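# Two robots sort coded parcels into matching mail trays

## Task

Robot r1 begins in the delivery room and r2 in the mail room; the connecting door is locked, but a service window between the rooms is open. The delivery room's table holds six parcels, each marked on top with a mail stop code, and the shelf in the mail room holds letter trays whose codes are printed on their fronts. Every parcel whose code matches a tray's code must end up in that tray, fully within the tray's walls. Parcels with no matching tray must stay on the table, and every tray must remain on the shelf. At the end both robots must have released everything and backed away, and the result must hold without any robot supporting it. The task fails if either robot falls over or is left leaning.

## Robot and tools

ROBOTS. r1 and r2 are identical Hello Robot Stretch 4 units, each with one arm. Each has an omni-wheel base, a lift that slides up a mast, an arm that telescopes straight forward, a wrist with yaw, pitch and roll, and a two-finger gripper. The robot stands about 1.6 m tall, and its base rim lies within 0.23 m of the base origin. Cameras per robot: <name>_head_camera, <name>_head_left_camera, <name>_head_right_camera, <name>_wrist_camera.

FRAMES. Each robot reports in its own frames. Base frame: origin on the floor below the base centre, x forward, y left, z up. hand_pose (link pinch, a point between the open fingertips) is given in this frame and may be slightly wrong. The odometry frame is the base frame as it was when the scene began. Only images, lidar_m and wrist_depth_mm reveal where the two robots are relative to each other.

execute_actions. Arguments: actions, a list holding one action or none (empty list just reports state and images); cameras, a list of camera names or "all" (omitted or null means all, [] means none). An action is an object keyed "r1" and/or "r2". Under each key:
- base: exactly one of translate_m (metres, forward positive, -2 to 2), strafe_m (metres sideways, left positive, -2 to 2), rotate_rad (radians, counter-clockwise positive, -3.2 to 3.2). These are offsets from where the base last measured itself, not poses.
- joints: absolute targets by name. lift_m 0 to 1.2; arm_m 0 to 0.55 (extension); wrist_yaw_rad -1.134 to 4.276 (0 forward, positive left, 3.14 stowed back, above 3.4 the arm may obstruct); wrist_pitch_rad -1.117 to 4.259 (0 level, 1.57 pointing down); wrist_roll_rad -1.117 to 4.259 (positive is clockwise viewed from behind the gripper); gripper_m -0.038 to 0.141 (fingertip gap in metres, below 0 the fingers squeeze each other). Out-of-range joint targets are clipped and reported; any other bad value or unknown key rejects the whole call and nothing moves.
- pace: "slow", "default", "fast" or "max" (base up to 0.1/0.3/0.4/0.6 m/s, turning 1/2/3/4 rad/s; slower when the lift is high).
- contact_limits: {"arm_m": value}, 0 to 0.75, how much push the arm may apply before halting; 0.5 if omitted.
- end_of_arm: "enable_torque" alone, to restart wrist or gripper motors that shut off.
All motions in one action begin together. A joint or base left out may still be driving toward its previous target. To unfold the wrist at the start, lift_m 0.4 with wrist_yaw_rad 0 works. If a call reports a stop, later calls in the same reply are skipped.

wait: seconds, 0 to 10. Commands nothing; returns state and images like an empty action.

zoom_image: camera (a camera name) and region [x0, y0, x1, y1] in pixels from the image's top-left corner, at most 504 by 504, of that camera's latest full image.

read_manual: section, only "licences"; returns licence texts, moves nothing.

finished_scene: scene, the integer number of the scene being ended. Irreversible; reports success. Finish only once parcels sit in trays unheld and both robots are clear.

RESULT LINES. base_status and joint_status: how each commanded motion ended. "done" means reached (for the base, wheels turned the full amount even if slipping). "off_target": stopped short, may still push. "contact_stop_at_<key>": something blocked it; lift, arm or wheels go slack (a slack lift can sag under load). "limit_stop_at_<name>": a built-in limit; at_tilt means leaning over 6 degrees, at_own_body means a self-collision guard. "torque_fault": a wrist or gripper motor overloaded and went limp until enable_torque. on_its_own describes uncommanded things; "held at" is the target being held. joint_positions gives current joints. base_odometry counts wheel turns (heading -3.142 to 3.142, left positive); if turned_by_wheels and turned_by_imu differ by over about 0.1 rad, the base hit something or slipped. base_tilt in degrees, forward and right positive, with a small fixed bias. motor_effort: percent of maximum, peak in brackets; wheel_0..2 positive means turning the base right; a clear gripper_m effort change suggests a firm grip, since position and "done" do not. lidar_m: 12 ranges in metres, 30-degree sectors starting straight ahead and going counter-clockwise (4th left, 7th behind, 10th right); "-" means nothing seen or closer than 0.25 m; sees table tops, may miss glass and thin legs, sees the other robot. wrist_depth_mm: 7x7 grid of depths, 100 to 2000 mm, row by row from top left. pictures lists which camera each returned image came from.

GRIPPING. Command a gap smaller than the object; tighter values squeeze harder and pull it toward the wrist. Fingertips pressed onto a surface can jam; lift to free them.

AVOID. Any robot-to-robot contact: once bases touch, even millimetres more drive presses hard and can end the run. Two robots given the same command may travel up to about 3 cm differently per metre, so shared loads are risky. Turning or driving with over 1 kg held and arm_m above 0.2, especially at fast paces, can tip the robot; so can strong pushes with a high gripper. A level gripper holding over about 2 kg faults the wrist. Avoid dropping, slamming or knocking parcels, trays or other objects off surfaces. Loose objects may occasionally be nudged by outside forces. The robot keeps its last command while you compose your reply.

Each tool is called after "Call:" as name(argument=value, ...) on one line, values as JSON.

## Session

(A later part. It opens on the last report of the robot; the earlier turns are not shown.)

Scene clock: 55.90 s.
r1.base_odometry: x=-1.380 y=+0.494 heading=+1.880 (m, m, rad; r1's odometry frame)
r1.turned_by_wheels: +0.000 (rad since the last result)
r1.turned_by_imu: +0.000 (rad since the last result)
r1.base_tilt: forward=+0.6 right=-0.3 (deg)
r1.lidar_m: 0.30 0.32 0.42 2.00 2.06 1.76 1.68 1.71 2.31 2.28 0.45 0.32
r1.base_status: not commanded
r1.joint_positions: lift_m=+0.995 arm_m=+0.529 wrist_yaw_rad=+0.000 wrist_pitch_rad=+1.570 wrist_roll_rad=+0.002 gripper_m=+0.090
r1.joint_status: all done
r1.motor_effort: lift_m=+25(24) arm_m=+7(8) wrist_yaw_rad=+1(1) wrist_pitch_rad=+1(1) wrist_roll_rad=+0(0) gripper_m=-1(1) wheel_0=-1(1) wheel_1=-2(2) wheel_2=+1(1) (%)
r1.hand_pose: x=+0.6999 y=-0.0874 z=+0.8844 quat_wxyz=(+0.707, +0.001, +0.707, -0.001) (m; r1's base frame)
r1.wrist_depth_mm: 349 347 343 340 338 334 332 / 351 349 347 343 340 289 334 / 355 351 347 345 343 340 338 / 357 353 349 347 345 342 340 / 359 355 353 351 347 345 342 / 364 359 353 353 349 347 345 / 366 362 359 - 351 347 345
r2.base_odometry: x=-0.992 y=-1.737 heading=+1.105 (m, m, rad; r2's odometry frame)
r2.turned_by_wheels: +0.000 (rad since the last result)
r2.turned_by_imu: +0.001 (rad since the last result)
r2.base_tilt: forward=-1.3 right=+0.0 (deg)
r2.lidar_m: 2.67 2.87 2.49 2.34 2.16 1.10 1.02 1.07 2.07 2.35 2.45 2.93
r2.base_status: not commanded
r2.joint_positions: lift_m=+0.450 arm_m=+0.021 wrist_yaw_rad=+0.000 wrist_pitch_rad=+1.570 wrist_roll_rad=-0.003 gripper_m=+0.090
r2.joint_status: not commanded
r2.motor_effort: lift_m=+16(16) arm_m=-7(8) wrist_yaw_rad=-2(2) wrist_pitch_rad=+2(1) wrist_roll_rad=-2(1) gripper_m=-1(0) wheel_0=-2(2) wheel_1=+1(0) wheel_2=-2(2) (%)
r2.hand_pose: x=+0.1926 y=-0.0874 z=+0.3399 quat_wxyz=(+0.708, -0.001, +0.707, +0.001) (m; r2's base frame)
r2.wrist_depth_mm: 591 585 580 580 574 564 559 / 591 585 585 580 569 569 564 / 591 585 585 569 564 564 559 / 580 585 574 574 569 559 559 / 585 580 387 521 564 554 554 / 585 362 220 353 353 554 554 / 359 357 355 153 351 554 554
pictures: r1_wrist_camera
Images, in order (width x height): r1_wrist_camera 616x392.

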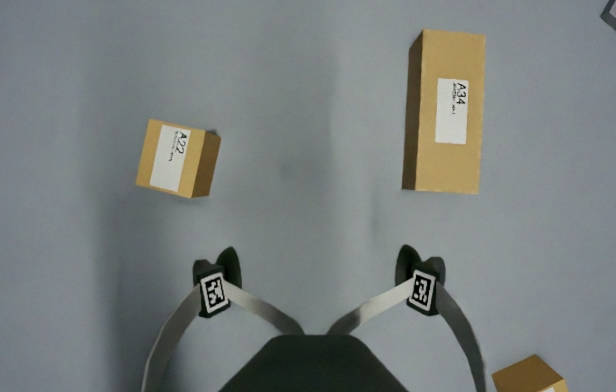

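Call:
execute_actions(actions=[{"r1": {"joints": {"arm_m": 0.515, "wrist_yaw_rad": 1.9, "wrist_roll_rad": 2.1}, "pace": "fast"}}], cameras=["r1_wrist_camera", "r1_head_camera"])

Scene clock: 59.07 s.
r1.base_odometry: x=-1.380 y=+0.494 heading=+1.880 (m, m, rad; r1's odometry frame)
r1.turned_by_wheels: +0.000 (rad since the last result)
r1.turned_by_imu: +0.000 (rad since the last result)
r1.base_tilt: forward=+0.7 right=-0.3 (deg)
r1.lidar_m: 0.30 0.30 0.44 2.00 2.06 1.76 1.66 1.68 2.32 2.29 0.46 0.33
r1.base_status: not commanded
r1.joint_positions: lift_m=+0.995 arm_m=+0.516 wrist_yaw_rad=+1.899 wrist_pitch_rad=+1.570 wrist_roll_rad=+2.100 gripper_m=+0.090
r1.joint_status: all done
r1.motor_effort: lift_m=+25(25) arm_m=-7(8) wrist_yaw_rad=+2(8) wrist_pitch_rad=-1(0) wrist_roll_rad=+1(6) gripper_m=-1(0) wheel_0=-1(1) wheel_1=-2(2) wheel_2=+0(1) (%)
r1.hand_pose: x=+0.7698 y=+0.0284 z=+0.8844 quat_wxyz=(+0.703, +0.071, +0.704, -0.070) (m; r1's base frame)
r1.wrist_depth_mm: 345 345 342 338 336 332 330 / 351 347 343 342 338 336 283 / 355 349 347 343 342 338 285 / 355 353 349 347 343 342 291 / 362 355 353 298 345 343 340 / 362 359 355 353 351 347 345 / 368 362 359 - 353 349 347
r2.base_odometry: x=-0.992 y=-1.737 heading=+1.105 (m, m, rad; r2's odometry frame)
r2.turned_by_wheels: +0.000 (rad since the last result)
r2.turned_by_imu: +0.001 (rad since the last result)
r2.base_tilt: forward=-1.3 right=+0.0 (deg)
r2.lidar_m: 2.68 2.87 2.49 2.35 2.21 1.08 1.01 1.06 2.06 2.36 2.45 2.94
r2.base_status: not commanded
r2.joint_positions: lift_m=+0.450 arm_m=+0.021 wrist_yaw_rad=+0.000 wrist_pitch_rad=+1.570 wrist_roll_rad=-0.003 gripper_m=+0.090
r2.joint_status: not commanded
r2.motor_effort: lift_m=+16(16) arm_m=-8(8) wrist_yaw_rad=-1(2) wrist_pitch_rad=+1(1) wrist_roll_rad=+0(1) gripper_m=-1(3) wheel_0=-3(2) wheel_1=+1(1) wheel_2=-2(2) (%)
r2.hand_pose: x=+0.1926 y=-0.0874 z=+0.3399 quat_wxyz=(+0.708, -0.001, +0.707, +0.001) (m; r2's base frame)
r2.wrist_depth_mm: 597 591 580 574 574 564 564 / 585 580 585 574 574 564 564 / 580 574 574 574 569 564 569 / 585 585 580 569 564 559 559 / 585 580 384 530 559 559 554 / 580 362 220 353 353 559 554 / 364 357 353 153 351 554 549
pictures: r1_head_camera, r1_wrist_camera
Images, in order (width x height): r1_head_camera 420x560, r1_wrist_camera 616x392.

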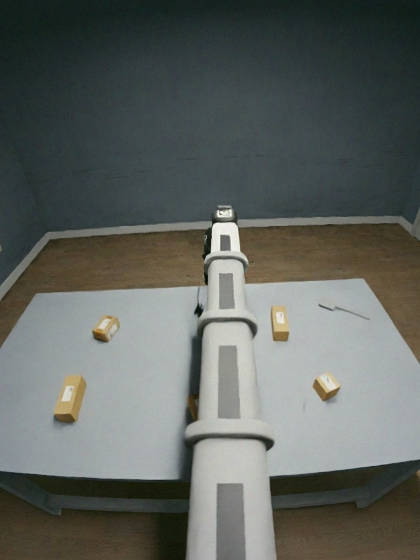

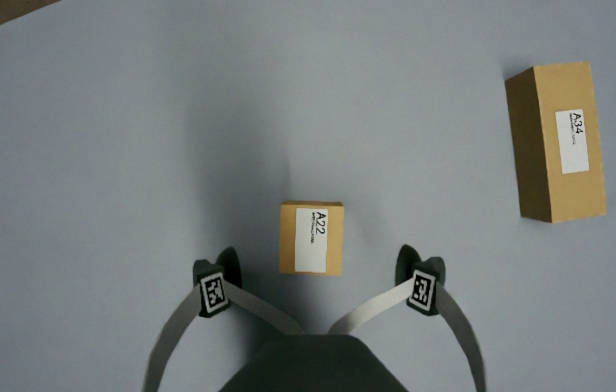

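Call:
execute_actions(actions=[{"r1": {"joints": {"lift_m": 0.905}, "pace": "fast"}}], cameras=["r1_wrist_camera"])

Call:
execute_actions(actions=[{"r1": {"joints": {"gripper_m": -0.005}}}], cameras=["r1_wrist_camera"])

Scene clock: 60.57 s.
r1.base_odometry: x=-1.380 y=+0.494 heading=+1.880 (m, m, rad; r1's odometry frame)
r1.turned_by_wheels: +0.000 (rad since the last result)
r1.turned_by_imu: +0.000 (rad since the last result)
r1.base_tilt: forward=+0.7 right=-0.3 (deg)
r1.lidar_m: 0.30 0.30 0.40 2.00 2.05 1.78 1.66 1.69 2.29 2.28 0.44 0.31
r1.base_status: not commanded
r1.joint_positions: lift_m=+0.905 arm_m=+0.516 wrist_yaw_rad=+1.900 wrist_pitch_rad=+1.570 wrist_roll_rad=+2.100 gripper_m=+0.090
r1.joint_status: all done
r1.motor_effort: lift_m=+16(21) arm_m=-7(7) wrist_yaw_rad=+3(2) wrist_pitch_rad=+0(1) wrist_roll_rad=+1(1) gripper_m=-1(3) wheel_0=-1(1) wheel_1=-1(2) wheel_2=+0(1) (%)
r1.hand_pose: x=+0.7698 y=+0.0284 z=+0.7951 quat_wxyz=(+0.703, +0.071, +0.704, -0.070) (m; r1's base frame)
r1.wrist_depth_mm: 257 255 253 251 249 246 - / 259 257 256 253 251 248 247 / 262 259 258 255 253 250 249 / 265 262 259 256 255 253 250 / 266 265 262 208 256 254 253 / 268 267 262 210 259 256 255 / 271 270 266 - 260 259 -
r2.base_odometry: x=-0.992 y=-1.737 heading=+1.105 (m, m, rad; r2's odometry frame)
r2.turned_by_wheels: +0.000 (rad since the last result)
r2.turned_by_imu: +0.000 (rad since the last result)
r2.base_tilt: forward=-1.2 right=+0.0 (deg)
r2.lidar_m: 2.68 2.89 2.48 2.36 2.16 1.09 1.02 1.07 2.05 2.35 2.44 2.92
r2.base_status: not commanded
r2.joint_positions: lift_m=+0.450 arm_m=+0.021 wrist_yaw_rad=+0.000 wrist_pitch_rad=+1.570 wrist_roll_rad=-0.003 gripper_m=+0.090
r2.joint_status: not commanded
r2.motor_effort: lift_m=+16(16) arm_m=-7(8) wrist_yaw_rad=-2(2) wrist_pitch_rad=+0(3) wrist_roll_rad=-3(1) gripper_m=-2(1) wheel_0=-3(2) wheel_1=+1(1) wheel_2=-2(2) (%)
r2.hand_pose: x=+0.1926 y=-0.0874 z=+0.3399 quat_wxyz=(+0.708, -0.001, +0.707, +0.001) (m; r2's base frame)
r2.wrist_depth_mm: 591 591 574 574 580 569 569 / 580 580 585 580 569 569 564 / 585 585 574 569 564 564 564 / 585 585 574 574 559 559 554 / 574 574 387 530 569 559 554 / 580 362 220 355 353 554 554 / 366 362 353 152 349 559 554
pictures: r1_wrist_camera
Images, in order (width x height): r1_wrist_camera 616x392.

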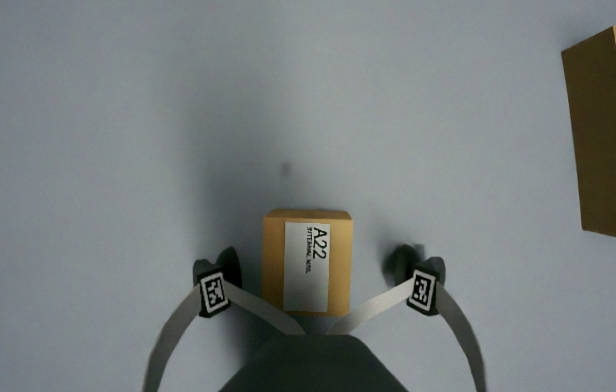

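Scene clock: 62.30 s.
r1.base_odometry: x=-1.380 y=+0.494 heading=+1.880 (m, m, rad; r1's odometry frame)
r1.turned_by_wheels: +0.000 (rad since the last result)
r1.turned_by_imu: +0.000 (rad since the last result)
r1.base_tilt: forward=+0.7 right=-0.3 (deg)
r1.lidar_m: 0.29 0.31 0.41 2.01 2.07 1.76 1.67 1.71 2.30 2.29 0.47 0.32
r1.base_status: not commanded
r1.joint_positions: lift_m=+0.905 arm_m=+0.516 wrist_yaw_rad=+1.900 wrist_pitch_rad=+1.570 wrist_roll_rad=+2.100 gripper_m=-0.004
r1.joint_status: all done
r1.motor_effort: lift_m=+16(16) arm_m=-7(7) wrist_yaw_rad=+2(2) wrist_pitch_rad=+0(0) wrist_roll_rad=+1(1) gripper_m=-21(23) wheel_0=-1(1) wheel_1=-2(2) wheel_2=+0(0) (%)
r1.hand_pose: x=+0.7698 y=+0.0284 z=+0.7951 quat_wxyz=(+0.703, +0.071, +0.704, -0.070) (m; r1's base frame)
r1.wrist_depth_mm: 257 255 253 250 249 246 - / 259 258 255 253 251 248 246 / 262 259 257 255 253 250 249 / 265 262 259 256 254 253 250 / 266 264 262 193 256 254 252 / 270 266 185 195 193 256 255 / 272 268 266 - 260 259 -
r2.base_odometry: x=-0.992 y=-1.737 heading=+1.105 (m, m, rad; r2's odometry frame)
r2.turned_by_wheels: +0.000 (rad since the last result)
r2.turned_by_imu: +0.000 (rad since the last result)
r2.base_tilt: forward=-1.2 right=+0.0 (deg)
r2.lidar_m: 2.68 2.89 2.47 2.35 2.17 1.08 1.03 1.08 2.09 2.35 2.44 2.92
r2.base_status: not commanded
r2.joint_positions: lift_m=+0.450 arm_m=+0.021 wrist_yaw_rad=+0.000 wrist_pitch_rad=+1.570 wrist_roll_rad=-0.003 gripper_m=+0.090
r2.joint_status: not commanded
r2.motor_effort: lift_m=+16(16) arm_m=-8(8) wrist_yaw_rad=-2(2) wrist_pitch_rad=+5(1) wrist_roll_rad=-1(2) gripper_m=-2(5) wheel_0=-2(2) wheel_1=+1(0) wheel_2=-2(2) (%)
r2.hand_pose: x=+0.1926 y=-0.0874 z=+0.3399 quat_wxyz=(+0.708, -0.001, +0.707, +0.001) (m; r2's base frame)
r2.wrist_depth_mm: 591 585 580 574 569 564 559 / 591 585 574 580 574 564 559 / 574 585 574 574 569 569 559 / 585 580 574 574 569 559 559 / 585 580 384 535 564 564 554 / 580 359 218 351 353 554 554 / 364 357 355 152 351 559 549
pictures: r1_wrist_camera
Images, in order (width x height): r1_wrist_camera 616x392.

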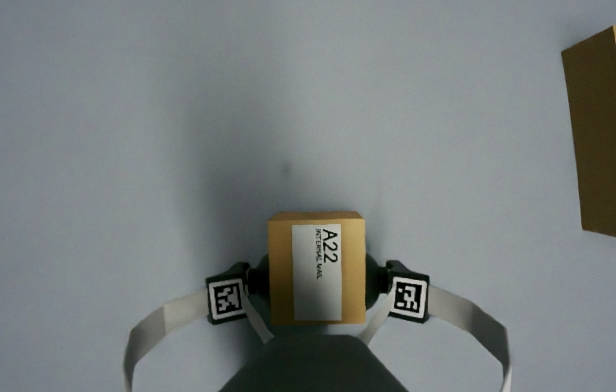

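Call:
execute_actions(actions=[{"r1": {"joints": {"lift_m": 1.05}, "pace": "fast"}, "r2": {"base": {"translate_m": 0.25}, "pace": "max"}}], cameras=[])

Call:
execute_actions(actions=[{"r1": {"base": {"strafe_m": -0.9}, "joints": {"arm_m": 0.02, "wrist_yaw_rad": 0.0, "wrist_roll_rad": 0.0}, "pace": "fast"}, "r2": {"base": {"translate_m": 1.3}, "pace": "max"}}], cameras=["r1_head_camera", "r2_head_camera", "r1_head_right_camera"])

Scene clock: 67.73 s.
r1.base_odometry: x=-1.380 y=+0.494 heading=+1.880 (m, m, rad; r1's odometry frame)
r1.turned_by_wheels: +0.000 (rad since the last result)
r1.turned_by_imu: +0.000 (rad since the last result)
r1.base_tilt: forward=+0.7 right=-0.3 (deg)
r1.lidar_m: 0.29 0.31 0.43 2.00 2.05 1.76 1.67 1.68 2.29 2.29 0.45 0.32
r1.base_status: not commanded
r1.joint_positions: lift_m=+1.050 arm_m=+0.516 wrist_yaw_rad=+1.900 wrist_pitch_rad=+1.570 wrist_roll_rad=+2.100 gripper_m=-0.004
r1.joint_status: all done
r1.motor_effort: lift_m=+25(29) arm_m=-7(7) wrist_yaw_rad=+2(2) wrist_pitch_rad=+1(1) wrist_roll_rad=+2(1) gripper_m=-23(20) wheel_0=-1(1) wheel_1=-2(2) wheel_2=+0(0) (%)
r1.hand_pose: x=+0.7698 y=+0.0284 z=+0.9394 quat_wxyz=(+0.703, +0.071, +0.704, -0.070) (m; r1's base frame)
r1.wrist_depth_mm: 404 399 397 392 389 384 382 / 407 402 399 394 394 387 384 / 410 407 404 399 397 389 338 / 413 410 404 402 399 394 342 / 415 413 407 193 399 399 394 / 421 415 185 194 193 399 399 / 424 418 415 - 407 404 404
r2.base_odometry: x=-0.880 y=-1.513 heading=+1.105 (m, m, rad; r2's odometry frame)
r2.turned_by_wheels: +0.000 (rad since the last result)
r2.turned_by_imu: +0.001 (rad since the last result)
r2.base_tilt: forward=-1.2 right=+0.0 (deg)
r2.lidar_m: 2.43 2.64 2.47 2.35 2.45 1.34 1.27 1.32 2.41 2.34 2.41 2.65
r2.base_status: done
r2.joint_positions: lift_m=+0.450 arm_m=+0.021 wrist_yaw_rad=+0.000 wrist_pitch_rad=+1.570 wrist_roll_rad=-0.003 gripper_m=+0.090
r2.joint_status: not commanded
r2.motor_effort: lift_m=+16(16) arm_m=-7(8) wrist_yaw_rad=-2(2) wrist_pitch_rad=+3(4) wrist_roll_rad=-1(1) gripper_m=+1(0) wheel_0=+0(8) wheel_1=-1(6) wheel_2=+1(13) (%)
r2.hand_pose: x=+0.1926 y=-0.0874 z=+0.3399 quat_wxyz=(+0.707, -0.001, +0.707, +0.001) (m; r2's base frame)
r2.wrist_depth_mm: 597 585 580 580 559 564 564 / 591 585 580 574 564 564 559 / 580 585 574 574 574 559 564 / 580 580 580 574 569 564 554 / 580 574 384 530 559 564 559 / 574 364 219 351 353 559 554 / 364 357 357 152 351 554 549
pictures: none
No camera images: the call's "cameras" was empty. Leave "cameras" out to get every camera's image.

Scene clock: 71.70 s.
r1.base_odometry: x=-0.523 y=+0.768 heading=+1.880 (m, m, rad; r1's odometry frame)
r1.turned_by_wheels: +0.000 (rad since the last result)
r1.turned_by_imu: +0.000 (rad since the last result)
r1.base_tilt: forward=+0.6 right=-0.3 (deg)
r1.lidar_m: 1.03 0.41 0.48 1.20 2.45 1.70 1.63 1.69 1.46 1.38 1.39 1.90
r1.base_status: done
r1.joint_positions: lift_m=+1.050 arm_m=+0.021 wrist_yaw_rad=+0.000 wrist_pitch_rad=+1.570 wrist_roll_rad=+0.000 gripper_m=-0.004
r1.joint_status: all done
r1.motor_effort: lift_m=+25(25) arm_m=-7(7) wrist_yaw_rad=+0(2) wrist_pitch_rad=+1(1) wrist_roll_rad=-1(4) gripper_m=-22(22) wheel_0=-1(10) wheel_1=+1(11) wheel_2=+1(1) (%)
r1.hand_pose: x=+0.1923 y=-0.0874 z=+0.9394 quat_wxyz=(+0.707, +0.000, +0.707, +0.000) (m; r1's base frame)
r1.wrist_depth_mm: 452 1160 1182 1138 1138 1138 1118 / 424 1182 1182 1160 1138 1138 1118 / 1205 1182 1182 1160 1160 1138 1160 / 1205 1205 1182 1160 1160 1160 1160 / 1229 1205 976 193 1182 1160 1160 / 1229 1205 185 194 193 1182 1160 / 1255 1229 1205 - 1182 1182 1160
r2.base_odometry: x=-0.296 y=-0.352 heading=+1.105 (m, m, rad; r2's odometry frame)
r2.turned_by_wheels: +0.000 (rad since the last result)
r2.turned_by_imu: +0.000 (rad since the last result)
r2.base_tilt: forward=-1.2 right=+0.0 (deg)
r2.lidar_m: 1.14 1.30 1.74 2.40 2.46 3.17 3.04 3.12 2.44 2.30 1.83 1.18
r2.base_status: done
r2.joint_positions: lift_m=+0.450 arm_m=+0.021 wrist_yaw_rad=+0.000 wrist_pitch_rad=+1.570 wrist_roll_rad=-0.003 gripper_m=+0.090
r2.joint_status: not commanded
r2.motor_effort: lift_m=+17(17) arm_m=-8(7) wrist_yaw_rad=-2(2) wrist_pitch_rad=+1(1) wrist_roll_rad=+0(1) gripper_m=+1(2) wheel_0=+1(9) wheel_1=+0(7) wheel_2=+1(13) (%)
r2.hand_pose: x=+0.1925 y=-0.0874 z=+0.3398 quat_wxyz=(+0.707, -0.001, +0.707, +0.001) (m; r2's base frame)
r2.wrist_depth_mm: 585 585 585 574 569 569 564 / 591 585 580 569 574 569 554 / 580 574 574 574 569 564 564 / 591 580 574 569 574 564 554 / 591 585 384 525 564 559 559 / 574 362 219 355 353 559 554 / 366 355 351 152 351 554 549
pictures: r1_head_camera, r1_head_right_camera, r2_head_camera
Images, in order (width x height): r1_head_camera 420x560, r1_head_right_camera 420x672, r2_head_camera 420x560.

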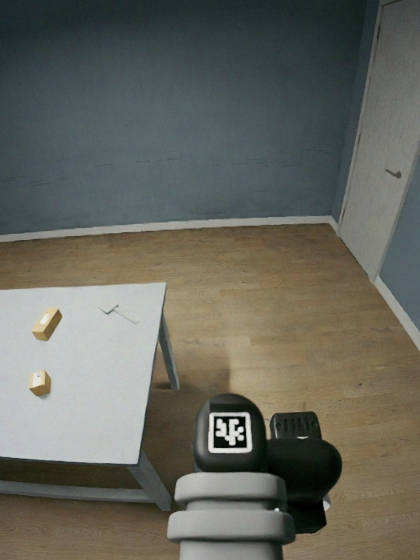

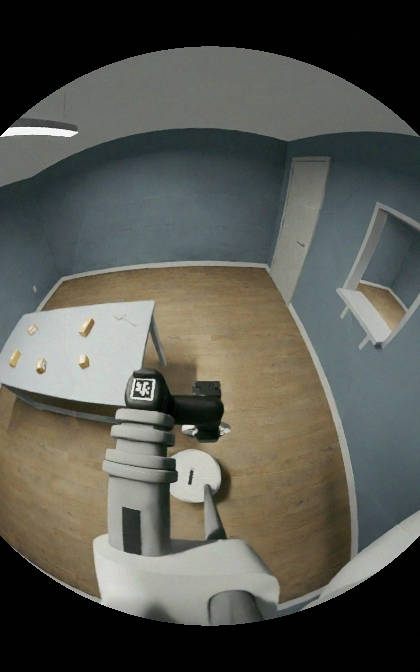

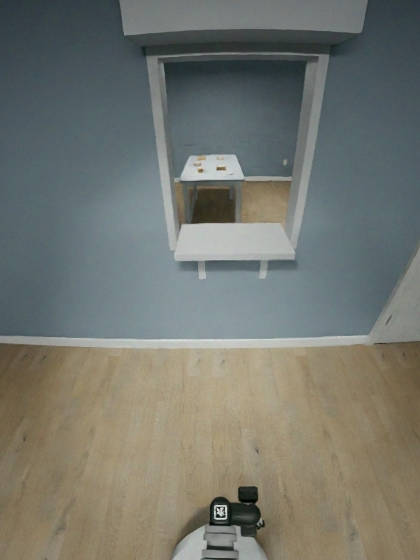

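Call:
execute_actions(actions=[{"r1": {"base": {"rotate_rad": -0.693}, "joints": {"lift_m": 1.08}, "pace": "fast"}, "r2": {"joints": {"lift_m": 0.75}, "pace": "fast"}}], cameras=["r1_head_camera"])

Scene clock: 74.60 s.
r1.base_odometry: x=-0.523 y=+0.768 heading=+1.187 (m, m, rad; r1's odometry frame)
r1.turned_by_wheels: -0.693 (rad since the last result)
r1.turned_by_imu: -0.693 (rad since the last result)
r1.base_tilt: forward=+0.7 right=-0.3 (deg)
r1.lidar_m: 1.56 3.05 0.39 0.41 0.79 2.91 1.86 1.62 1.65 1.57 1.38 1.39
r1.base_status: done
r1.joint_positions: lift_m=+1.080 arm_m=+0.021 wrist_yaw_rad=+0.000 wrist_pitch_rad=+1.570 wrist_roll_rad=+0.000 gripper_m=-0.004
r1.joint_status: all done
r1.motor_effort: lift_m=+25(26) arm_m=-7(7) wrist_yaw_rad=+0(1) wrist_pitch_rad=+0(0) wrist_roll_rad=-2(1) gripper_m=-21(23) wheel_0=-1(3) wheel_1=+1(1) wheel_2=+1(6) (%)
r1.hand_pose: x=+0.1923 y=-0.0874 z=+0.9694 quat_wxyz=(+0.707, +0.000, +0.707, +0.000) (m; r1's base frame)
r1.wrist_depth_mm: 1205 1205 1182 1182 1160 1182 1160 / 1229 1205 1205 1182 1182 1182 1160 / 1229 1229 1205 1182 1182 1160 1160 / 1229 1255 1229 1205 1205 1205 1182 / 778 1229 1025 193 1205 1182 1182 / 1281 1229 185 194 193 1205 1205 / 1255 1255 1255 - 1255 1229 1205
r2.base_odometry: x=-0.296 y=-0.352 heading=+1.105 (m, m, rad; r2's odometry frame)
r2.turned_by_wheels: +0.000 (rad since the last result)
r2.turned_by_imu: +0.001 (rad since the last result)
r2.base_tilt: forward=-1.2 right=-0.1 (deg)
r2.lidar_m: 1.11 1.29 1.75 2.37 2.46 3.17 3.02 3.13 2.42 2.30 1.82 1.19
r2.base_status: not commanded
r2.joint_positions: lift_m=+0.750 arm_m=+0.021 wrist_yaw_rad=+0.000 wrist_pitch_rad=+1.570 wrist_roll_rad=-0.003 gripper_m=+0.090
r2.joint_status: all done
r2.motor_effort: lift_m=+20(21) arm_m=-7(7) wrist_yaw_rad=-1(3) wrist_pitch_rad=+2(2) wrist_roll_rad=-2(0) gripper_m=-1(1) wheel_0=+1(1) wheel_1=+0(0) wheel_2=+1(1) (%)
r2.hand_pose: x=+0.1925 y=-0.0874 z=+0.6396 quat_wxyz=(+0.707, -0.001, +0.707, +0.001) (m; r2's base frame)
r2.wrist_depth_mm: 891 904 904 891 866 866 866 / 904 904 891 878 878 866 854 / 891 891 878 878 866 866 854 / 904 866 891 891 878 854 866 / 891 878 654 654 866 842 842 / 866 891 219 647 647 854 854 / 878 866 654 152 842 842 842
pictures: r1_head_camera
Images, in order (width x height): r1_head_camera 420x560.

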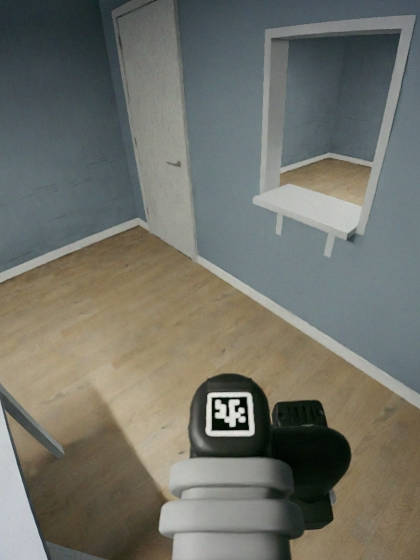

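Call:
execute_actions(actions=[{"r1": {"base": {"translate_m": 1.2}, "pace": "fast"}, "r2": {"base": {"translate_m": 0.67}, "joints": {"lift_m": 1.11}, "pace": "fast"}}], cameras=[])

Call:
execute_actions(actions=[{"r1": {"base": {"rotate_rad": -0.877}, "pace": "fast"}}], cameras=["r1_head_camera", "r2_head_camera", "r1_wrist_camera"])

Scene clock: 80.23 s.
r1.base_odometry: x=-0.074 y=+1.881 heading=+1.187 (m, m, rad; r1's odometry frame)
r1.turned_by_wheels: +0.000 (rad since the last result)
r1.turned_by_imu: +0.001 (rad since the last result)
r1.base_tilt: forward=+0.6 right=-0.3 (deg)
r1.lidar_m: 0.71 1.27 2.20 2.65 1.01 1.03 2.88 2.52 1.08 0.52 0.47 0.47
r1.base_status: done
r1.joint_positions: lift_m=+1.080 arm_m=+0.021 wrist_yaw_rad=+0.000 wrist_pitch_rad=+1.570 wrist_roll_rad=+0.000 gripper_m=-0.004
r1.joint_status: not commanded
r1.motor_effort: lift_m=+25(25) arm_m=-7(7) wrist_yaw_rad=+0(0) wrist_pitch_rad=+1(1) wrist_roll_rad=-1(1) gripper_m=-24(21) wheel_0=-1(5) wheel_1=+0(2) wheel_2=+2(9) (%)
r1.hand_pose: x=+0.1923 y=-0.0874 z=+0.9694 quat_wxyz=(+0.707, +0.000, +0.707, +0.000) (m; r1's base frame)
r1.wrist_depth_mm: 1229 1229 1182 1182 866 585 469 / 1229 1205 1205 1205 1098 699 525 / 1229 1205 1205 1205 1182 891 634 / 1255 1229 1205 1205 1182 1138 788 / 1255 1229 1025 193 1205 1205 1008 / 1255 1255 186 194 193 1205 1182 / 1281 1229 1229 - 1229 1205 1205
r2.base_odometry: x=+0.005 y=+0.247 heading=+1.105 (m, m, rad; r2's odometry frame)
r2.turned_by_wheels: +0.000 (rad since the last result)
r2.turned_by_imu: +0.001 (rad since the last result)
r2.base_tilt: forward=-1.3 right=+0.0 (deg)
r2.lidar_m: 0.45 0.50 0.82 2.15 2.50 3.34 3.78 3.38 2.41 2.31 0.88 0.49
r2.base_status: done
r2.joint_positions: lift_m=+1.110 arm_m=+0.021 wrist_yaw_rad=+0.000 wrist_pitch_rad=+1.570 wrist_roll_rad=-0.003 gripper_m=+0.090
r2.joint_status: all done
r2.motor_effort: lift_m=+20(21) arm_m=-8(8) wrist_yaw_rad=-2(1) wrist_pitch_rad=+2(1) wrist_roll_rad=+2(1) gripper_m=-3(1) wheel_0=+2(8) wheel_1=+1(7) wheel_2=+2(9) (%)
r2.hand_pose: x=+0.1925 y=-0.0874 z=+0.9996 quat_wxyz=(+0.707, -0.001, +0.707, +0.001) (m; r2's base frame)
r2.wrist_depth_mm: 788 798 798 798 788 788 778 / 1182 1182 1182 1205 1182 1118 1138 / 1281 1255 1229 1255 1229 1229 1205 / 1255 1255 1229 1229 1229 1229 1205 / 1255 1255 1229 1025 1229 1229 1205 / 1308 1255 219 1025 1025 1229 1205 / 1229 1229 1205 152 1229 1182 1182
pictures: none
No camera images: the call's "cameras" was empty. Leave "cameras" out to get every camera's image.

Scene clock: 82.13 s.
r1.base_odometry: x=-0.074 y=+1.881 heading=+0.310 (m, m, rad; r1's odometry frame)
r1.turned_by_wheels: -0.877 (rad since the last result)
r1.turned_by_imu: -0.878 (rad since the last result)
r1.base_tilt: forward=+0.6 right=-0.3 (deg)
r1.lidar_m: 0.46 0.49 0.81 1.92 2.27 3.02 1.02 1.06 2.65 2.53 0.86 0.51
r1.base_status: done
r1.joint_positions: lift_m=+1.080 arm_m=+0.021 wrist_yaw_rad=+0.000 wrist_pitch_rad=+1.570 wrist_roll_rad=+0.000 gripper_m=-0.004
r1.joint_status: not commanded
r1.motor_effort: lift_m=+25(25) arm_m=-7(7) wrist_yaw_rad=+0(1) wrist_pitch_rad=+1(0) wrist_roll_rad=-2(1) gripper_m=-24(22) wheel_0=+0(2) wheel_1=+0(2) wheel_2=+1(6) (%)
r1.hand_pose: x=+0.1923 y=-0.0874 z=+0.9694 quat_wxyz=(+0.707, +0.000, +0.707, +0.000) (m; r1's base frame)
r1.wrist_depth_mm: 788 809 831 866 891 904 904 / 1118 1160 1205 1205 1182 1182 1160 / 1229 1229 1205 1205 1182 1182 1182 / 1255 1229 1205 1205 1205 1205 1182 / 1255 1255 1025 193 1205 1205 1182 / 1255 1255 185 195 193 1205 1182 / 1281 1255 1255 - 1229 1205 1205
r2.base_odometry: x=+0.005 y=+0.247 heading=+1.105 (m, m, rad; r2's odometry frame)
r2.turned_by_wheels: +0.000 (rad since the last result)
r2.turned_by_imu: +0.001 (rad since the last result)
r2.base_tilt: forward=-1.2 right=-0.1 (deg)
r2.lidar_m: 0.46 0.48 0.81 2.11 2.48 3.36 3.78 3.36 2.39 2.31 0.86 0.49
r2.base_status: not commanded
r2.joint_positions: lift_m=+1.110 arm_m=+0.021 wrist_yaw_rad=+0.000 wrist_pitch_rad=+1.570 wrist_roll_rad=-0.003 gripper_m=+0.090
r2.joint_status: not commanded
r2.motor_effort: lift_m=+19(20) arm_m=-8(8) wrist_yaw_rad=-2(2) wrist_pitch_rad=+2(1) wrist_roll_rad=-1(1) gripper_m=+3(2) wheel_0=+2(1) wheel_1=+0(0) wheel_2=+2(2) (%)
r2.hand_pose: x=+0.1925 y=-0.0874 z=+0.9996 quat_wxyz=(+0.707, -0.001, +0.707, +0.001) (m; r2's base frame)
r2.wrist_depth_mm: 788 798 778 798 809 778 768 / 1182 1205 1160 1160 1160 1118 1118 / 1281 1229 1229 1229 1255 1182 1205 / 1255 1229 1229 1229 1255 1205 1229 / 1281 1229 1281 991 1255 1205 1229 / 1255 1229 219 1008 1025 1205 1182 / 1229 1255 1205 153 1205 1205 1229
pictures: r1_head_camera, r1_wrist_camera, r2_head_camera
Images, in order (width x height): r1_head_camera 420x560, r1_wrist_camera 616x392, r2_head_camera 420x560.

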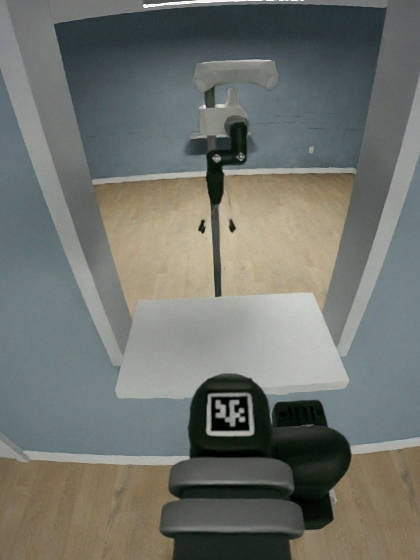

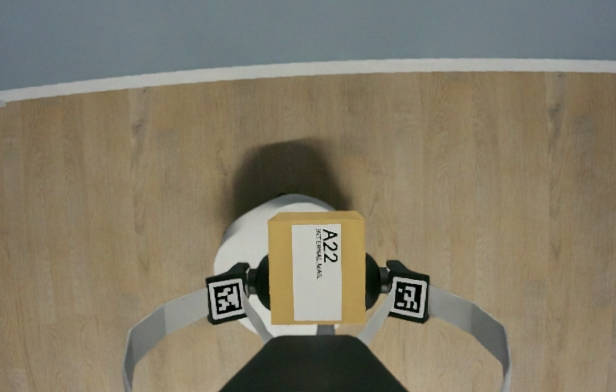

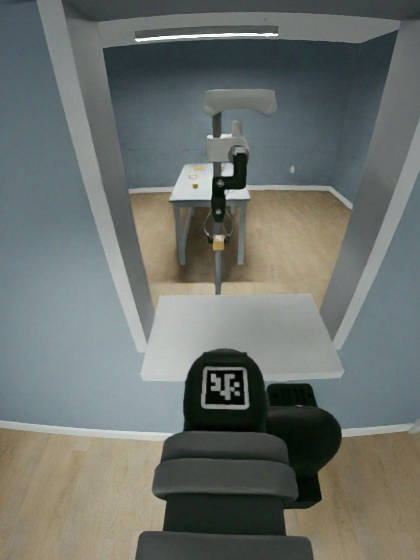

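Call:
execute_actions(actions=[{"r1": {"joints": {"arm_m": 0.4, "wrist_yaw_rad": 1.57, "wrist_roll_rad": 1.57}, "pace": "fast"}}], cameras=["r1_wrist_camera", "r2_head_camera"])

Scene clock: 84.77 s.
r1.base_odometry: x=-0.074 y=+1.881 heading=+0.310 (m, m, rad; r1's odometry frame)
r1.turned_by_wheels: +0.000 (rad since the last result)
r1.turned_by_imu: +0.000 (rad since the last result)
r1.base_tilt: forward=+0.7 right=-0.3 (deg)
r1.lidar_m: 0.47 0.51 0.82 1.94 2.27 3.02 1.03 1.06 2.65 2.52 0.87 0.50
r1.base_status: not commanded
r1.joint_positions: lift_m=+1.080 arm_m=+0.399 wrist_yaw_rad=+1.569 wrist_pitch_rad=+1.570 wrist_roll_rad=+1.570 gripper_m=-0.004
r1.joint_status: all done
r1.motor_effort: lift_m=+25(25) arm_m=+7(8) wrist_yaw_rad=+2(5) wrist_pitch_rad=+0(0) wrist_roll_rad=+1(6) gripper_m=-22(20) wheel_0=+0(0) wheel_1=+0(1) wheel_2=+1(1) (%)
r1.hand_pose: x=+0.6571 y=+0.0001 z=+0.9694 quat_wxyz=(+0.707, +0.000, +0.707, +0.000) (m; r1's base frame)
r1.wrist_depth_mm: 1205 1182 291 287 283 282 279 / 297 296 291 289 286 283 281 / 300 297 294 291 290 286 285 / 303 300 297 294 290 289 286 / 306 303 298 193 291 290 289 / 307 304 185 195 193 291 291 / 310 307 306 - 297 296 294
r2.base_odometry: x=+0.005 y=+0.247 heading=+1.105 (m, m, rad; r2's odometry frame)
r2.turned_by_wheels: +0.000 (rad since the last result)
r2.turned_by_imu: +0.001 (rad since the last result)
r2.base_tilt: forward=-1.2 right=+0.0 (deg)
r2.lidar_m: 0.47 0.48 0.84 2.11 2.50 3.38 3.78 3.40 2.41 2.30 0.86 0.49
r2.base_status: not commanded
r2.joint_positions: lift_m=+1.110 arm_m=+0.021 wrist_yaw_rad=+0.000 wrist_pitch_rad=+1.570 wrist_roll_rad=-0.003 gripper_m=+0.090
r2.joint_status: not commanded
r2.motor_effort: lift_m=+19(20) arm_m=-7(7) wrist_yaw_rad=-2(2) wrist_pitch_rad=+2(1) wrist_roll_rad=+1(2) gripper_m=-2(1) wheel_0=+2(2) wheel_1=+1(1) wheel_2=+2(2) (%)
r2.hand_pose: x=+0.1925 y=-0.0874 z=+0.9996 quat_wxyz=(+0.707, -0.001, +0.707, +0.001) (m; r2's base frame)
r2.wrist_depth_mm: 788 798 788 788 778 778 778 / 1160 1160 1138 1160 1160 1160 1118 / 1281 1281 1281 1229 1255 1182 1229 / 1255 1281 1255 1229 1229 1205 1182 / 1281 1255 1229 1008 1205 1205 1205 / 1205 1255 220 1025 1042 1205 1229 / 1255 1205 1205 153 1205 1229 1205
pictures: r1_wrist_camera, r2_head_camera
Images, in order (width x height): r1_wrist_camera 616x392, r2_head_camera 420x560.

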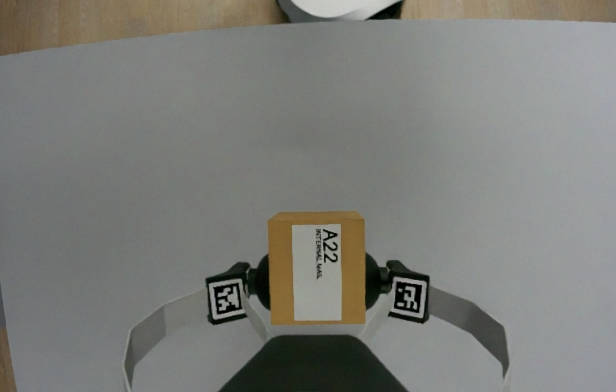

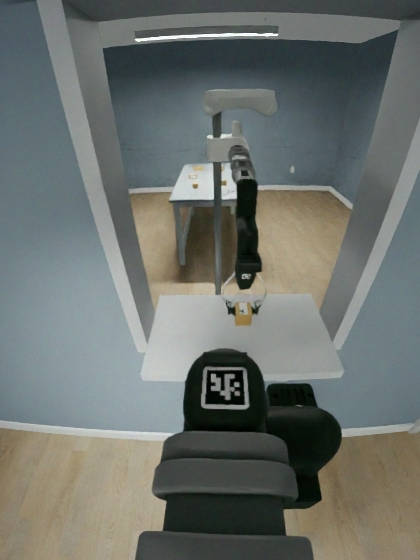

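Call:
execute_actions(actions=[{"r1": {"joints": {"lift_m": 1.045}, "pace": "fast"}}], cameras=[])

Call:
execute_actions(actions=[{"r1": {"joints": {"gripper_m": 0.09, "lift_m": 1.043}}}], cameras=[])

Call:
execute_actions(actions=[{"r1": {"joints": {"lift_m": 1.11}, "pace": "fast"}}], cameras=["r1_wrist_camera"])

Scene clock: 87.00 s.
r1.base_odometry: x=-0.074 y=+1.881 heading=+0.310 (m, m, rad; r1's odometry frame)
r1.turned_by_wheels: +0.000 (rad since the last result)
r1.turned_by_imu: +0.000 (rad since the last result)
r1.base_tilt: forward=+0.7 right=-0.3 (deg)
r1.lidar_m: 0.47 0.50 0.82 1.95 2.27 3.02 1.02 1.04 2.60 2.52 0.87 0.52
r1.base_status: not commanded
r1.joint_positions: lift_m=+1.045 arm_m=+0.399 wrist_yaw_rad=+1.570 wrist_pitch_rad=+1.570 wrist_roll_rad=+1.570 gripper_m=-0.004
r1.joint_status: all done
r1.motor_effort: lift_m=+17(23) arm_m=+7(7) wrist_yaw_rad=+2(2) wrist_pitch_rad=+0(1) wrist_roll_rad=+1(1) gripper_m=-22(23) wheel_0=+0(0) wheel_1=+1(0) wheel_2=+1(2) (%)
r1.hand_pose: x=+0.6571 y=+0.0001 z=+0.9350 quat_wxyz=(+0.707, +0.000, +0.707, +0.000) (m; r1's base frame)
r1.wrist_depth_mm: 260 258 255 253 250 248 - / 263 260 258 255 253 250 249 / 264 262 259 257 255 252 250 / 267 265 262 259 257 254 253 / 270 266 263 193 258 257 254 / 272 268 185 195 193 258 256 / 274 271 270 - 264 260 -
r2.base_odometry: x=+0.005 y=+0.247 heading=+1.105 (m, m, rad; r2's odometry frame)
r2.turned_by_wheels: +0.000 (rad since the last result)
r2.turned_by_imu: +0.001 (rad since the last result)
r2.base_tilt: forward=-1.3 right=+0.0 (deg)
r2.lidar_m: 0.47 0.50 0.84 2.11 2.49 3.33 3.79 3.39 2.41 2.29 0.87 0.48
r2.base_status: not commanded
r2.joint_positions: lift_m=+1.110 arm_m=+0.021 wrist_yaw_rad=+0.000 wrist_pitch_rad=+1.570 wrist_roll_rad=-0.003 gripper_m=+0.090
r2.joint_status: not commanded
r2.motor_effort: lift_m=+19(19) arm_m=-7(7) wrist_yaw_rad=-3(2) wrist_pitch_rad=+0(1) wrist_roll_rad=+1(0) gripper_m=+0(4) wheel_0=+2(2) wheel_1=+0(1) wheel_2=+2(2) (%)
r2.hand_pose: x=+0.1925 y=-0.0874 z=+0.9996 quat_wxyz=(+0.707, -0.001, +0.707, +0.001) (m; r2's base frame)
r2.wrist_depth_mm: 788 798 809 798 788 788 768 / 1160 1205 1160 1138 1160 1118 1138 / 1255 1281 1255 1229 1255 1255 1255 / 1255 1255 1255 1229 1229 1205 1182 / 1255 1281 1229 1025 1255 1205 1182 / 1229 1255 218 991 1042 1205 1205 / 1229 1229 1281 153 1182 1205 1205
pictures: none
No camera images: the call's "cameras" was empty. Leave "cameras" out to get every camera's image.

Scene clock: 88.73 s.
r1.base_odometry: x=-0.074 y=+1.881 heading=+0.310 (m, m, rad; r1's odometry frame)
r1.turned_by_wheels: +0.000 (rad since the last result)
r1.turned_by_imu: +0.000 (rad since the last result)
r1.base_tilt: forward=+0.7 right=-0.3 (deg)
r1.lidar_m: 0.46 0.48 0.80 1.93 2.27 3.04 1.02 1.05 2.63 2.53 0.87 0.50
r1.base_status: not commanded
r1.joint_positions: lift_m=+1.043 arm_m=+0.399 wrist_yaw_rad=+1.570 wrist_pitch_rad=+1.570 wrist_roll_rad=+1.570 gripper_m=+0.090
r1.joint_status: all done
r1.motor_effort: lift_m=+17(15) arm_m=+7(7) wrist_yaw_rad=+2(2) wrist_pitch_rad=+0(0) wrist_roll_rad=+1(2) gripper_m=+0(20) wheel_0=+0(0) wheel_1=+1(0) wheel_2=+2(2) (%)
r1.hand_pose: x=+0.6571 y=+0.0001 z=+0.9331 quat_wxyz=(+0.707, +0.000, +0.707, +0.000) (m; r1's base frame)
r1.wrist_depth_mm: 258 256 254 252 249 247 - / 260 258 256 253 251 249 246 / 263 260 257 256 253 251 249 / 265 262 260 257 255 253 251 / 268 265 262 208 256 255 252 / 270 267 262 210 258 256 255 / 272 270 266 - 260 258 -
r2.base_odometry: x=+0.005 y=+0.247 heading=+1.105 (m, m, rad; r2's odometry frame)
r2.turned_by_wheels: +0.000 (rad since the last result)
r2.turned_by_imu: +0.000 (rad since the last result)
r2.base_tilt: forward=-1.2 right=+0.0 (deg)
r2.lidar_m: 0.46 0.49 0.81 2.10 2.49 3.34 3.76 3.39 2.39 2.31 0.86 0.48
r2.base_status: not commanded
r2.joint_positions: lift_m=+1.110 arm_m=+0.021 wrist_yaw_rad=+0.000 wrist_pitch_rad=+1.570 wrist_roll_rad=-0.003 gripper_m=+0.090
r2.joint_status: not commanded
r2.motor_effort: lift_m=+20(19) arm_m=-7(7) wrist_yaw_rad=-2(2) wrist_pitch_rad=+0(3) wrist_roll_rad=-1(0) gripper_m=+1(0) wheel_0=+2(2) wheel_1=+0(0) wheel_2=+2(2) (%)
r2.hand_pose: x=+0.1925 y=-0.0874 z=+0.9996 quat_wxyz=(+0.707, -0.001, +0.707, +0.001) (m; r2's base frame)
r2.wrist_depth_mm: 798 788 809 798 788 788 788 / 1160 1182 1182 1160 1160 1118 1138 / 1255 1281 1255 1229 1229 1205 1205 / 1255 1255 1255 1255 1229 1205 1182 / 1255 1281 1229 991 1229 1229 1205 / 1281 1281 217 991 1042 1205 1160 / 1255 1255 1205 153 1229 1205 1182
pictures: none
No camera images: the call's "cameras" was empty. Leave "cameras" out to get every camera's image.

Scene clock: 89.73 s.
r1.base_odometry: x=-0.074 y=+1.881 heading=+0.310 (m, m, rad; r1's odometry frame)
r1.turned_by_wheels: +0.000 (rad since the last result)
r1.turned_by_imu: +0.000 (rad since the last result)
r1.base_tilt: forward=+0.7 right=-0.3 (deg)
r1.lidar_m: 0.46 0.48 0.79 1.96 2.29 3.03 1.02 1.08 2.63 2.53 0.88 0.51
r1.base_status: not commanded
r1.joint_positions: lift_m=+1.110 arm_m=+0.399 wrist_yaw_rad=+1.570 wrist_pitch_rad=+1.570 wrist_roll_rad=+1.570 gripper_m=+0.090
r1.joint_status: all done
r1.motor_effort: lift_m=+25(26) arm_m=+7(7) wrist_yaw_rad=+2(2) wrist_pitch_rad=+0(0) wrist_roll_rad=+1(1) gripper_m=+0(1) wheel_0=+0(0) wheel_1=+0(1) wheel_2=+2(1) (%)
r1.hand_pose: x=+0.6571 y=+0.0001 z=+0.9994 quat_wxyz=(+0.707, +0.000, +0.707, +0.000) (m; r1's base frame)
r1.wrist_depth_mm: 1229 1229 1229 647 654 312 309 / 329 325 322 319 315 312 310 / 332 327 325 320 319 315 312 / 334 330 327 324 322 319 315 / 338 334 329 277 324 322 319 / 340 336 329 330 325 324 322 / 342 340 336 - 329 325 322
r2.base_odometry: x=+0.005 y=+0.247 heading=+1.105 (m, m, rad; r2's odometry frame)
r2.turned_by_wheels: +0.000 (rad since the last result)
r2.turned_by_imu: +0.000 (rad since the last result)
r2.base_tilt: forward=-1.3 right=+0.0 (deg)
r2.lidar_m: 0.47 0.50 0.82 2.13 2.51 3.35 3.76 3.37 2.41 2.29 0.87 0.51
r2.base_status: not commanded
r2.joint_positions: lift_m=+1.110 arm_m=+0.021 wrist_yaw_rad=+0.000 wrist_pitch_rad=+1.570 wrist_roll_rad=-0.003 gripper_m=+0.090
r2.joint_status: not commanded
r2.motor_effort: lift_m=+20(20) arm_m=-7(8) wrist_yaw_rad=-3(2) wrist_pitch_rad=+0(0) wrist_roll_rad=-3(0) gripper_m=-1(2) wheel_0=+2(2) wheel_1=+0(0) wheel_2=+2(2) (%)
r2.hand_pose: x=+0.1925 y=-0.0874 z=+0.9996 quat_wxyz=(+0.707, -0.001, +0.707, +0.001) (m; r2's base frame)
r2.wrist_depth_mm: 788 798 809 788 788 778 778 / 1160 1182 1160 1138 1182 1138 1160 / 1281 1281 1255 1229 1205 1205 1205 / 1281 1255 1255 1229 1229 1205 1229 / 1255 1255 1229 1008 1255 1205 1205 / 1255 1229 218 1008 1042 1229 1205 / 1229 1205 1229 153 1182 1205 1205
pictures: r1_wrist_camera
Images, in order (width x height): r1_wrist_camera 616x392.

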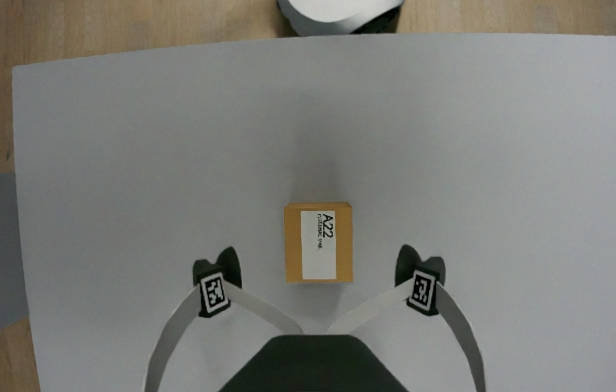

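Call:
execute_actions(actions=[{"r1": {"joints": {"arm_m": 0.02, "wrist_yaw_rad": 0.0, "wrist_roll_rad": 0.0}, "pace": "fast"}, "r2": {"joints": {"arm_m": 0.485}}}], cameras=["r2_wrist_camera"])

Scene clock: 96.87 s.
r1.base_odometry: x=-0.074 y=+1.881 heading=+0.310 (m, m, rad; r1's odometry frame)
r1.turned_by_wheels: +0.000 (rad since the last result)
r1.turned_by_imu: +0.000 (rad since the last result)
r1.base_tilt: forward=+0.6 right=-0.3 (deg)
r1.lidar_m: 0.47 0.49 0.80 1.95 2.28 3.06 1.03 1.05 2.63 2.53 0.88 0.50
r1.base_status: not commanded
r1.joint_positions: lift_m=+1.110 arm_m=+0.021 wrist_yaw_rad=+0.000 wrist_pitch_rad=+1.570 wrist_roll_rad=+0.000 gripper_m=+0.090
r1.joint_status: all done
r1.motor_effort: lift_m=+24(25) arm_m=-7(9) wrist_yaw_rad=+1(3) wrist_pitch_rad=+0(0) wrist_roll_rad=-1(5) gripper_m=-1(3) wheel_0=-1(0) wheel_1=+0(1) wheel_2=+2(1) (%)
r1.hand_pose: x=+0.1923 y=-0.0874 z=+0.9994 quat_wxyz=(+0.707, +0.000, +0.707, +0.000) (m; r1's base frame)
r1.wrist_depth_mm: 778 809 831 866 891 917 891 / 1138 1160 1229 1205 1229 1205 1182 / 1255 1255 1229 1229 1229 1205 1205 / 1255 1255 1229 1229 1229 1229 1205 / 1255 1281 1025 1025 1229 1229 1229 / 1281 1281 1042 1025 1255 1229 1229 / 1281 1281 1281 - 1255 1229 1229
r2.base_odometry: x=+0.005 y=+0.247 heading=+1.105 (m, m, rad; r2's odometry frame)
r2.turned_by_wheels: +0.000 (rad since the last result)
r2.turned_by_imu: +0.001 (rad since the last result)
r2.base_tilt: forward=-1.2 right=-0.1 (deg)
r2.lidar_m: 0.47 0.50 0.82 2.14 2.48 3.36 3.78 3.38 2.39 2.31 0.86 0.48
r2.base_status: not commanded
r2.joint_positions: lift_m=+1.110 arm_m=+0.484 wrist_yaw_rad=+0.000 wrist_pitch_rad=+1.570 wrist_roll_rad=-0.003 gripper_m=+0.090
r2.joint_status: all done
r2.motor_effort: lift_m=+20(20) arm_m=+7(9) wrist_yaw_rad=-2(2) wrist_pitch_rad=+2(1) wrist_roll_rad=-2(1) gripper_m=-4(1) wheel_0=+2(1) wheel_1=+1(0) wheel_2=+2(2) (%)
r2.hand_pose: x=+0.6548 y=-0.0874 z=+0.9996 quat_wxyz=(+0.707, -0.001, +0.707, +0.001) (m; r2's base frame)
r2.wrist_depth_mm: 1308 1255 1255 1042 1160 1205 1205 / 340 336 330 330 329 324 324 / 336 334 332 329 325 324 320 / 334 334 329 327 325 324 320 / 334 332 329 277 322 322 319 / 336 332 219 325 324 320 317 / 332 332 325 152 320 317 317
pictures: r2_wrist_camera
Images, in order (width x height): r2_wrist_camera 616x392.

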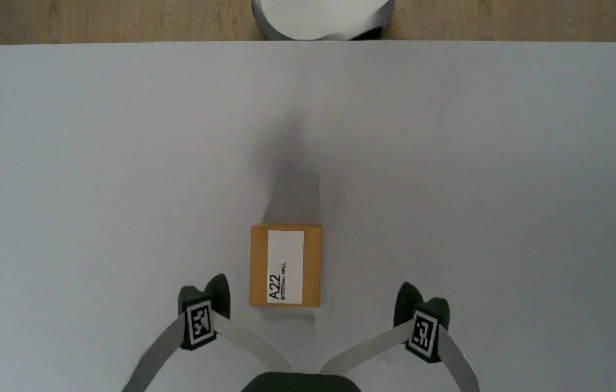

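Call:
execute_actions(actions=[{"r1": {"base": {"strafe_m": 0.47}, "joints": {"lift_m": 0.5}, "pace": "fast"}, "r2": {"base": {"rotate_rad": 0.032}, "joints": {"arm_m": 0.497, "lift_m": 1.043}}}], cameras=["r2_wrist_camera"])

Scene clock: 100.07 s.
r1.base_odometry: x=-0.218 y=+2.329 heading=+0.311 (m, m, rad; r1's odometry frame)
r1.turned_by_wheels: +0.000 (rad since the last result)
r1.turned_by_imu: +0.000 (rad since the last result)
r1.base_tilt: forward=+0.7 right=-0.3 (deg)
r1.lidar_m: 0.55 0.59 0.79 1.73 1.78 2.41 1.16 1.08 1.42 2.61 0.67 0.49
r1.base_status: done
r1.joint_positions: lift_m=+0.500 arm_m=+0.021 wrist_yaw_rad=+0.000 wrist_pitch_rad=+1.570 wrist_roll_rad=+0.000 gripper_m=+0.090
r1.joint_status: all done
r1.motor_effort: lift_m=+16(24) arm_m=-7(7) wrist_yaw_rad=+0(0) wrist_pitch_rad=+0(0) wrist_roll_rad=-1(1) gripper_m=+1(2) wheel_0=+1(8) wheel_1=+0(7) wheel_2=+1(1) (%)
r1.hand_pose: x=+0.1923 y=-0.0874 z=+0.3901 quat_wxyz=(+0.707, +0.000, +0.707, +0.000) (m; r1's base frame)
r1.wrist_depth_mm: 621 615 609 609 603 597 591 / 627 621 615 609 603 603 597 / 627 627 621 615 615 603 597 / 634 634 621 621 621 609 603 / 640 634 413 407 615 615 609 / 647 418 413 410 410 621 615 / 647 418 413 - 421 621 615
r2.base_odometry: x=+0.005 y=+0.247 heading=+1.137 (m, m, rad; r2's odometry frame)
r2.turned_by_wheels: +0.031 (rad since the last result)
r2.turned_by_imu: +0.033 (rad since the last result)
r2.base_tilt: forward=-1.2 right=+0.0 (deg)
r2.lidar_m: 0.45 0.49 0.84 2.37 2.52 3.45 3.79 3.25 2.38 2.29 0.86 0.49
r2.base_status: done
r2.joint_positions: lift_m=+1.043 arm_m=+0.496 wrist_yaw_rad=+0.000 wrist_pitch_rad=+1.570 wrist_roll_rad=-0.003 gripper_m=+0.090
r2.joint_status: all done
r2.motor_effort: lift_m=+15(19) arm_m=+8(8) wrist_yaw_rad=-2(1) wrist_pitch_rad=+1(3) wrist_roll_rad=-1(1) gripper_m=-3(3) wheel_0=-3(4) wheel_1=-2(4) wheel_2=-2(4) (%)
r2.hand_pose: x=+0.6668 y=-0.0874 z=+0.9329 quat_wxyz=(+0.707, -0.001, +0.707, +0.001) (m; r2's base frame)
r2.wrist_depth_mm: 272 268 266 265 263 259 917 / 268 268 264 264 259 257 256 / 270 265 263 260 259 257 256 / 267 263 263 262 258 256 254 / 266 264 263 259 258 255 254 / 266 262 220 209 225 255 254 / 265 262 259 153 256 253 252
pictures: r2_wrist_camera
Images, in order (width x height): r2_wrist_camera 616x392.

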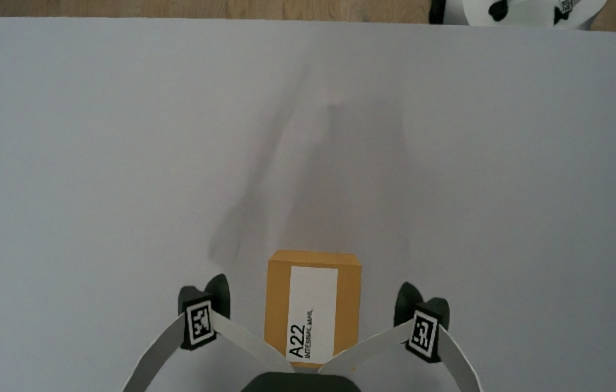

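Call:
execute_actions(actions=[{"r1": {"base": {"translate_m": -0.75}, "pace": "max"}, "r2": {"joints": {"gripper_m": -0.005}}}], cameras=["r2_wrist_camera"])

Call:
execute_actions(actions=[{"r1": {"base": {"translate_m": -0.35}, "pace": "max"}, "r2": {"joints": {"lift_m": 1.105}, "pace": "fast"}}], cameras=["r1_head_right_camera"])

Scene clock: 104.30 s.
r1.base_odometry: x=-0.932 y=+2.100 heading=+0.311 (m, m, rad; r1's odometry frame)
r1.turned_by_wheels: +0.000 (rad since the last result)
r1.turned_by_imu: -0.001 (rad since the last result)
r1.base_tilt: forward=+0.7 right=-0.3 (deg)
r1.lidar_m: 1.22 1.36 1.78 1.71 1.74 2.35 1.39 0.42 0.41 1.01 1.95 1.26
r1.base_status: done
r1.joint_positions: lift_m=+0.500 arm_m=+0.021 wrist_yaw_rad=+0.000 wrist_pitch_rad=+1.570 wrist_roll_rad=+0.000 gripper_m=+0.090
r1.joint_status: not commanded
r1.motor_effort: lift_m=+16(17) arm_m=-7(7) wrist_yaw_rad=+0(1) wrist_pitch_rad=-1(0) wrist_roll_rad=-1(1) gripper_m=-1(1) wheel_0=+0(6) wheel_1=+2(9) wheel_2=-2(14) (%)
r1.hand_pose: x=+0.1923 y=-0.0874 z=+0.3901 quat_wxyz=(+0.707, +0.000, +0.707, +0.000) (m; r1's base frame)
r1.wrist_depth_mm: 621 615 609 603 603 597 591 / 627 627 615 609 603 603 597 / 627 621 621 615 609 609 603 / 634 627 627 621 615 609 603 / 640 634 413 410 615 609 609 / 647 418 410 410 410 615 615 / 647 421 418 - 421 621 621
r2.base_odometry: x=+0.005 y=+0.247 heading=+1.137 (m, m, rad; r2's odometry frame)
r2.turned_by_wheels: +0.000 (rad since the last result)
r2.turned_by_imu: +0.001 (rad since the last result)
r2.base_tilt: forward=-1.2 right=+0.0 (deg)
r2.lidar_m: 0.47 0.50 0.86 2.37 2.52 3.44 3.80 3.27 2.38 2.29 0.85 0.49
r2.base_status: not commanded
r2.joint_positions: lift_m=+1.043 arm_m=+0.496 wrist_yaw_rad=+0.000 wrist_pitch_rad=+1.570 wrist_roll_rad=-0.003 gripper_m=-0.004
r2.joint_status: all done
r2.motor_effort: lift_m=+16(16) arm_m=+7(8) wrist_yaw_rad=-2(2) wrist_pitch_rad=+1(0) wrist_roll_rad=-1(1) gripper_m=-24(28) wheel_0=-3(3) wheel_1=-2(2) wheel_2=-2(2) (%)
r2.hand_pose: x=+0.6668 y=-0.0874 z=+0.9329 quat_wxyz=(+0.707, -0.001, +0.707, +0.001) (m; r2's base frame)
r2.wrist_depth_mm: 270 268 265 263 263 259 1182 / 267 267 264 264 260 258 256 / 268 266 263 262 260 257 255 / 268 264 262 260 258 256 255 / 266 263 263 258 256 256 255 / 264 262 205 194 207 254 253 / 263 167 258 191 193 253 251
pictures: r2_wrist_camera
Images, in order (width x height): r2_wrist_camera 616x392.

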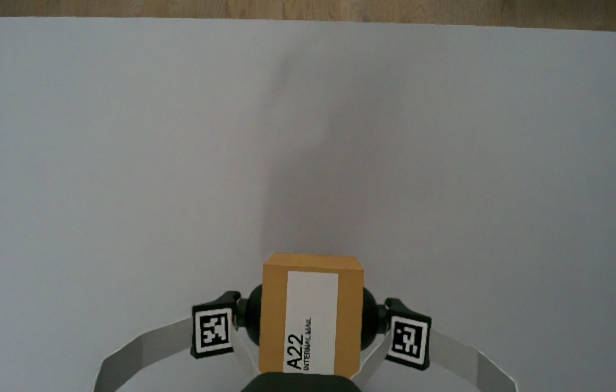

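Scene clock: 106.47 s.
r1.base_odometry: x=-1.265 y=+1.993 heading=+0.311 (m, m, rad; r1's odometry frame)
r1.turned_by_wheels: +0.000 (rad since the last result)
r1.turned_by_imu: +0.000 (rad since the last result)
r1.base_tilt: forward=+0.7 right=-0.3 (deg)
r1.lidar_m: 1.59 1.71 1.78 1.68 1.74 2.32 2.62 0.43 0.32 0.27 2.47 1.62
r1.base_status: done
r1.joint_positions: lift_m=+0.500 arm_m=+0.021 wrist_yaw_rad=+0.000 wrist_pitch_rad=+1.570 wrist_roll_rad=+0.000 gripper_m=+0.090
r1.joint_status: not commanded
r1.motor_effort: lift_m=+17(17) arm_m=-7(7) wrist_yaw_rad=+0(0) wrist_pitch_rad=+1(1) wrist_roll_rad=-1(1) gripper_m=+0(0) wheel_0=+1(7) wheel_1=+0(9) wheel_2=-1(12) (%)
r1.hand_pose: x=+0.1923 y=-0.0874 z=+0.3901 quat_wxyz=(+0.707, +0.000, +0.707, +0.000) (m; r1's base frame)
r1.wrist_depth_mm: 621 615 609 609 603 597 591 / 621 621 621 615 609 603 591 / 634 627 621 615 609 603 603 / 634 634 621 621 615 609 609 / 634 634 413 407 621 615 609 / 647 421 410 410 407 621 615 / 654 418 418 - 421 466 459
r2.base_odometry: x=+0.005 y=+0.247 heading=+1.137 (m, m, rad; r2's odometry frame)
r2.turned_by_wheels: +0.000 (rad since the last result)
r2.turned_by_imu: +0.001 (rad since the last result)
r2.base_tilt: forward=-1.2 right=+0.0 (deg)
r2.lidar_m: 0.45 0.49 0.84 2.37 2.52 3.46 3.80 3.25 2.37 2.27 0.84 0.48
r2.base_status: not commanded
r2.joint_positions: lift_m=+1.105 arm_m=+0.496 wrist_yaw_rad=+0.000 wrist_pitch_rad=+1.570 wrist_roll_rad=-0.003 gripper_m=-0.004
r2.joint_status: all done
r2.motor_effort: lift_m=+20(22) arm_m=+7(8) wrist_yaw_rad=-2(2) wrist_pitch_rad=+2(1) wrist_roll_rad=+0(0) gripper_m=-26(25) wheel_0=-3(3) wheel_1=-2(2) wheel_2=-2(2) (%)
r2.hand_pose: x=+0.6668 y=-0.0874 z=+0.9945 quat_wxyz=(+0.707, -0.001, +0.707, +0.001) (m; r2's base frame)
r2.wrist_depth_mm: 1308 1255 1229 1205 1229 1205 1229 / 332 329 327 325 320 319 319 / 332 327 325 322 320 319 317 / 329 327 325 322 320 317 314 / 329 327 322 324 322 319 317 / 327 325 204 193 207 315 314 / 327 167 320 193 192 314 310
pictures: r1_head_right_camera
Images, in order (width x height): r1_head_right_camera 420x672.

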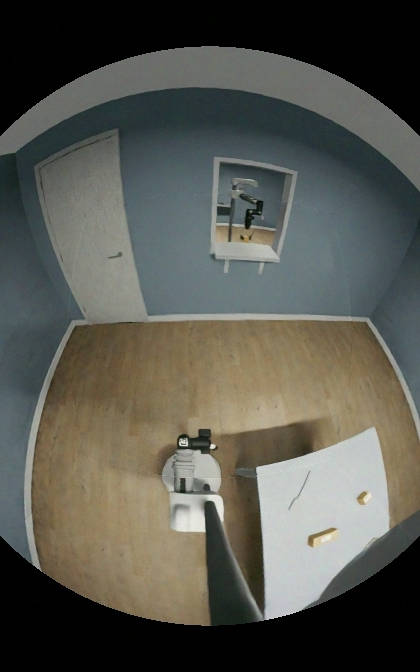

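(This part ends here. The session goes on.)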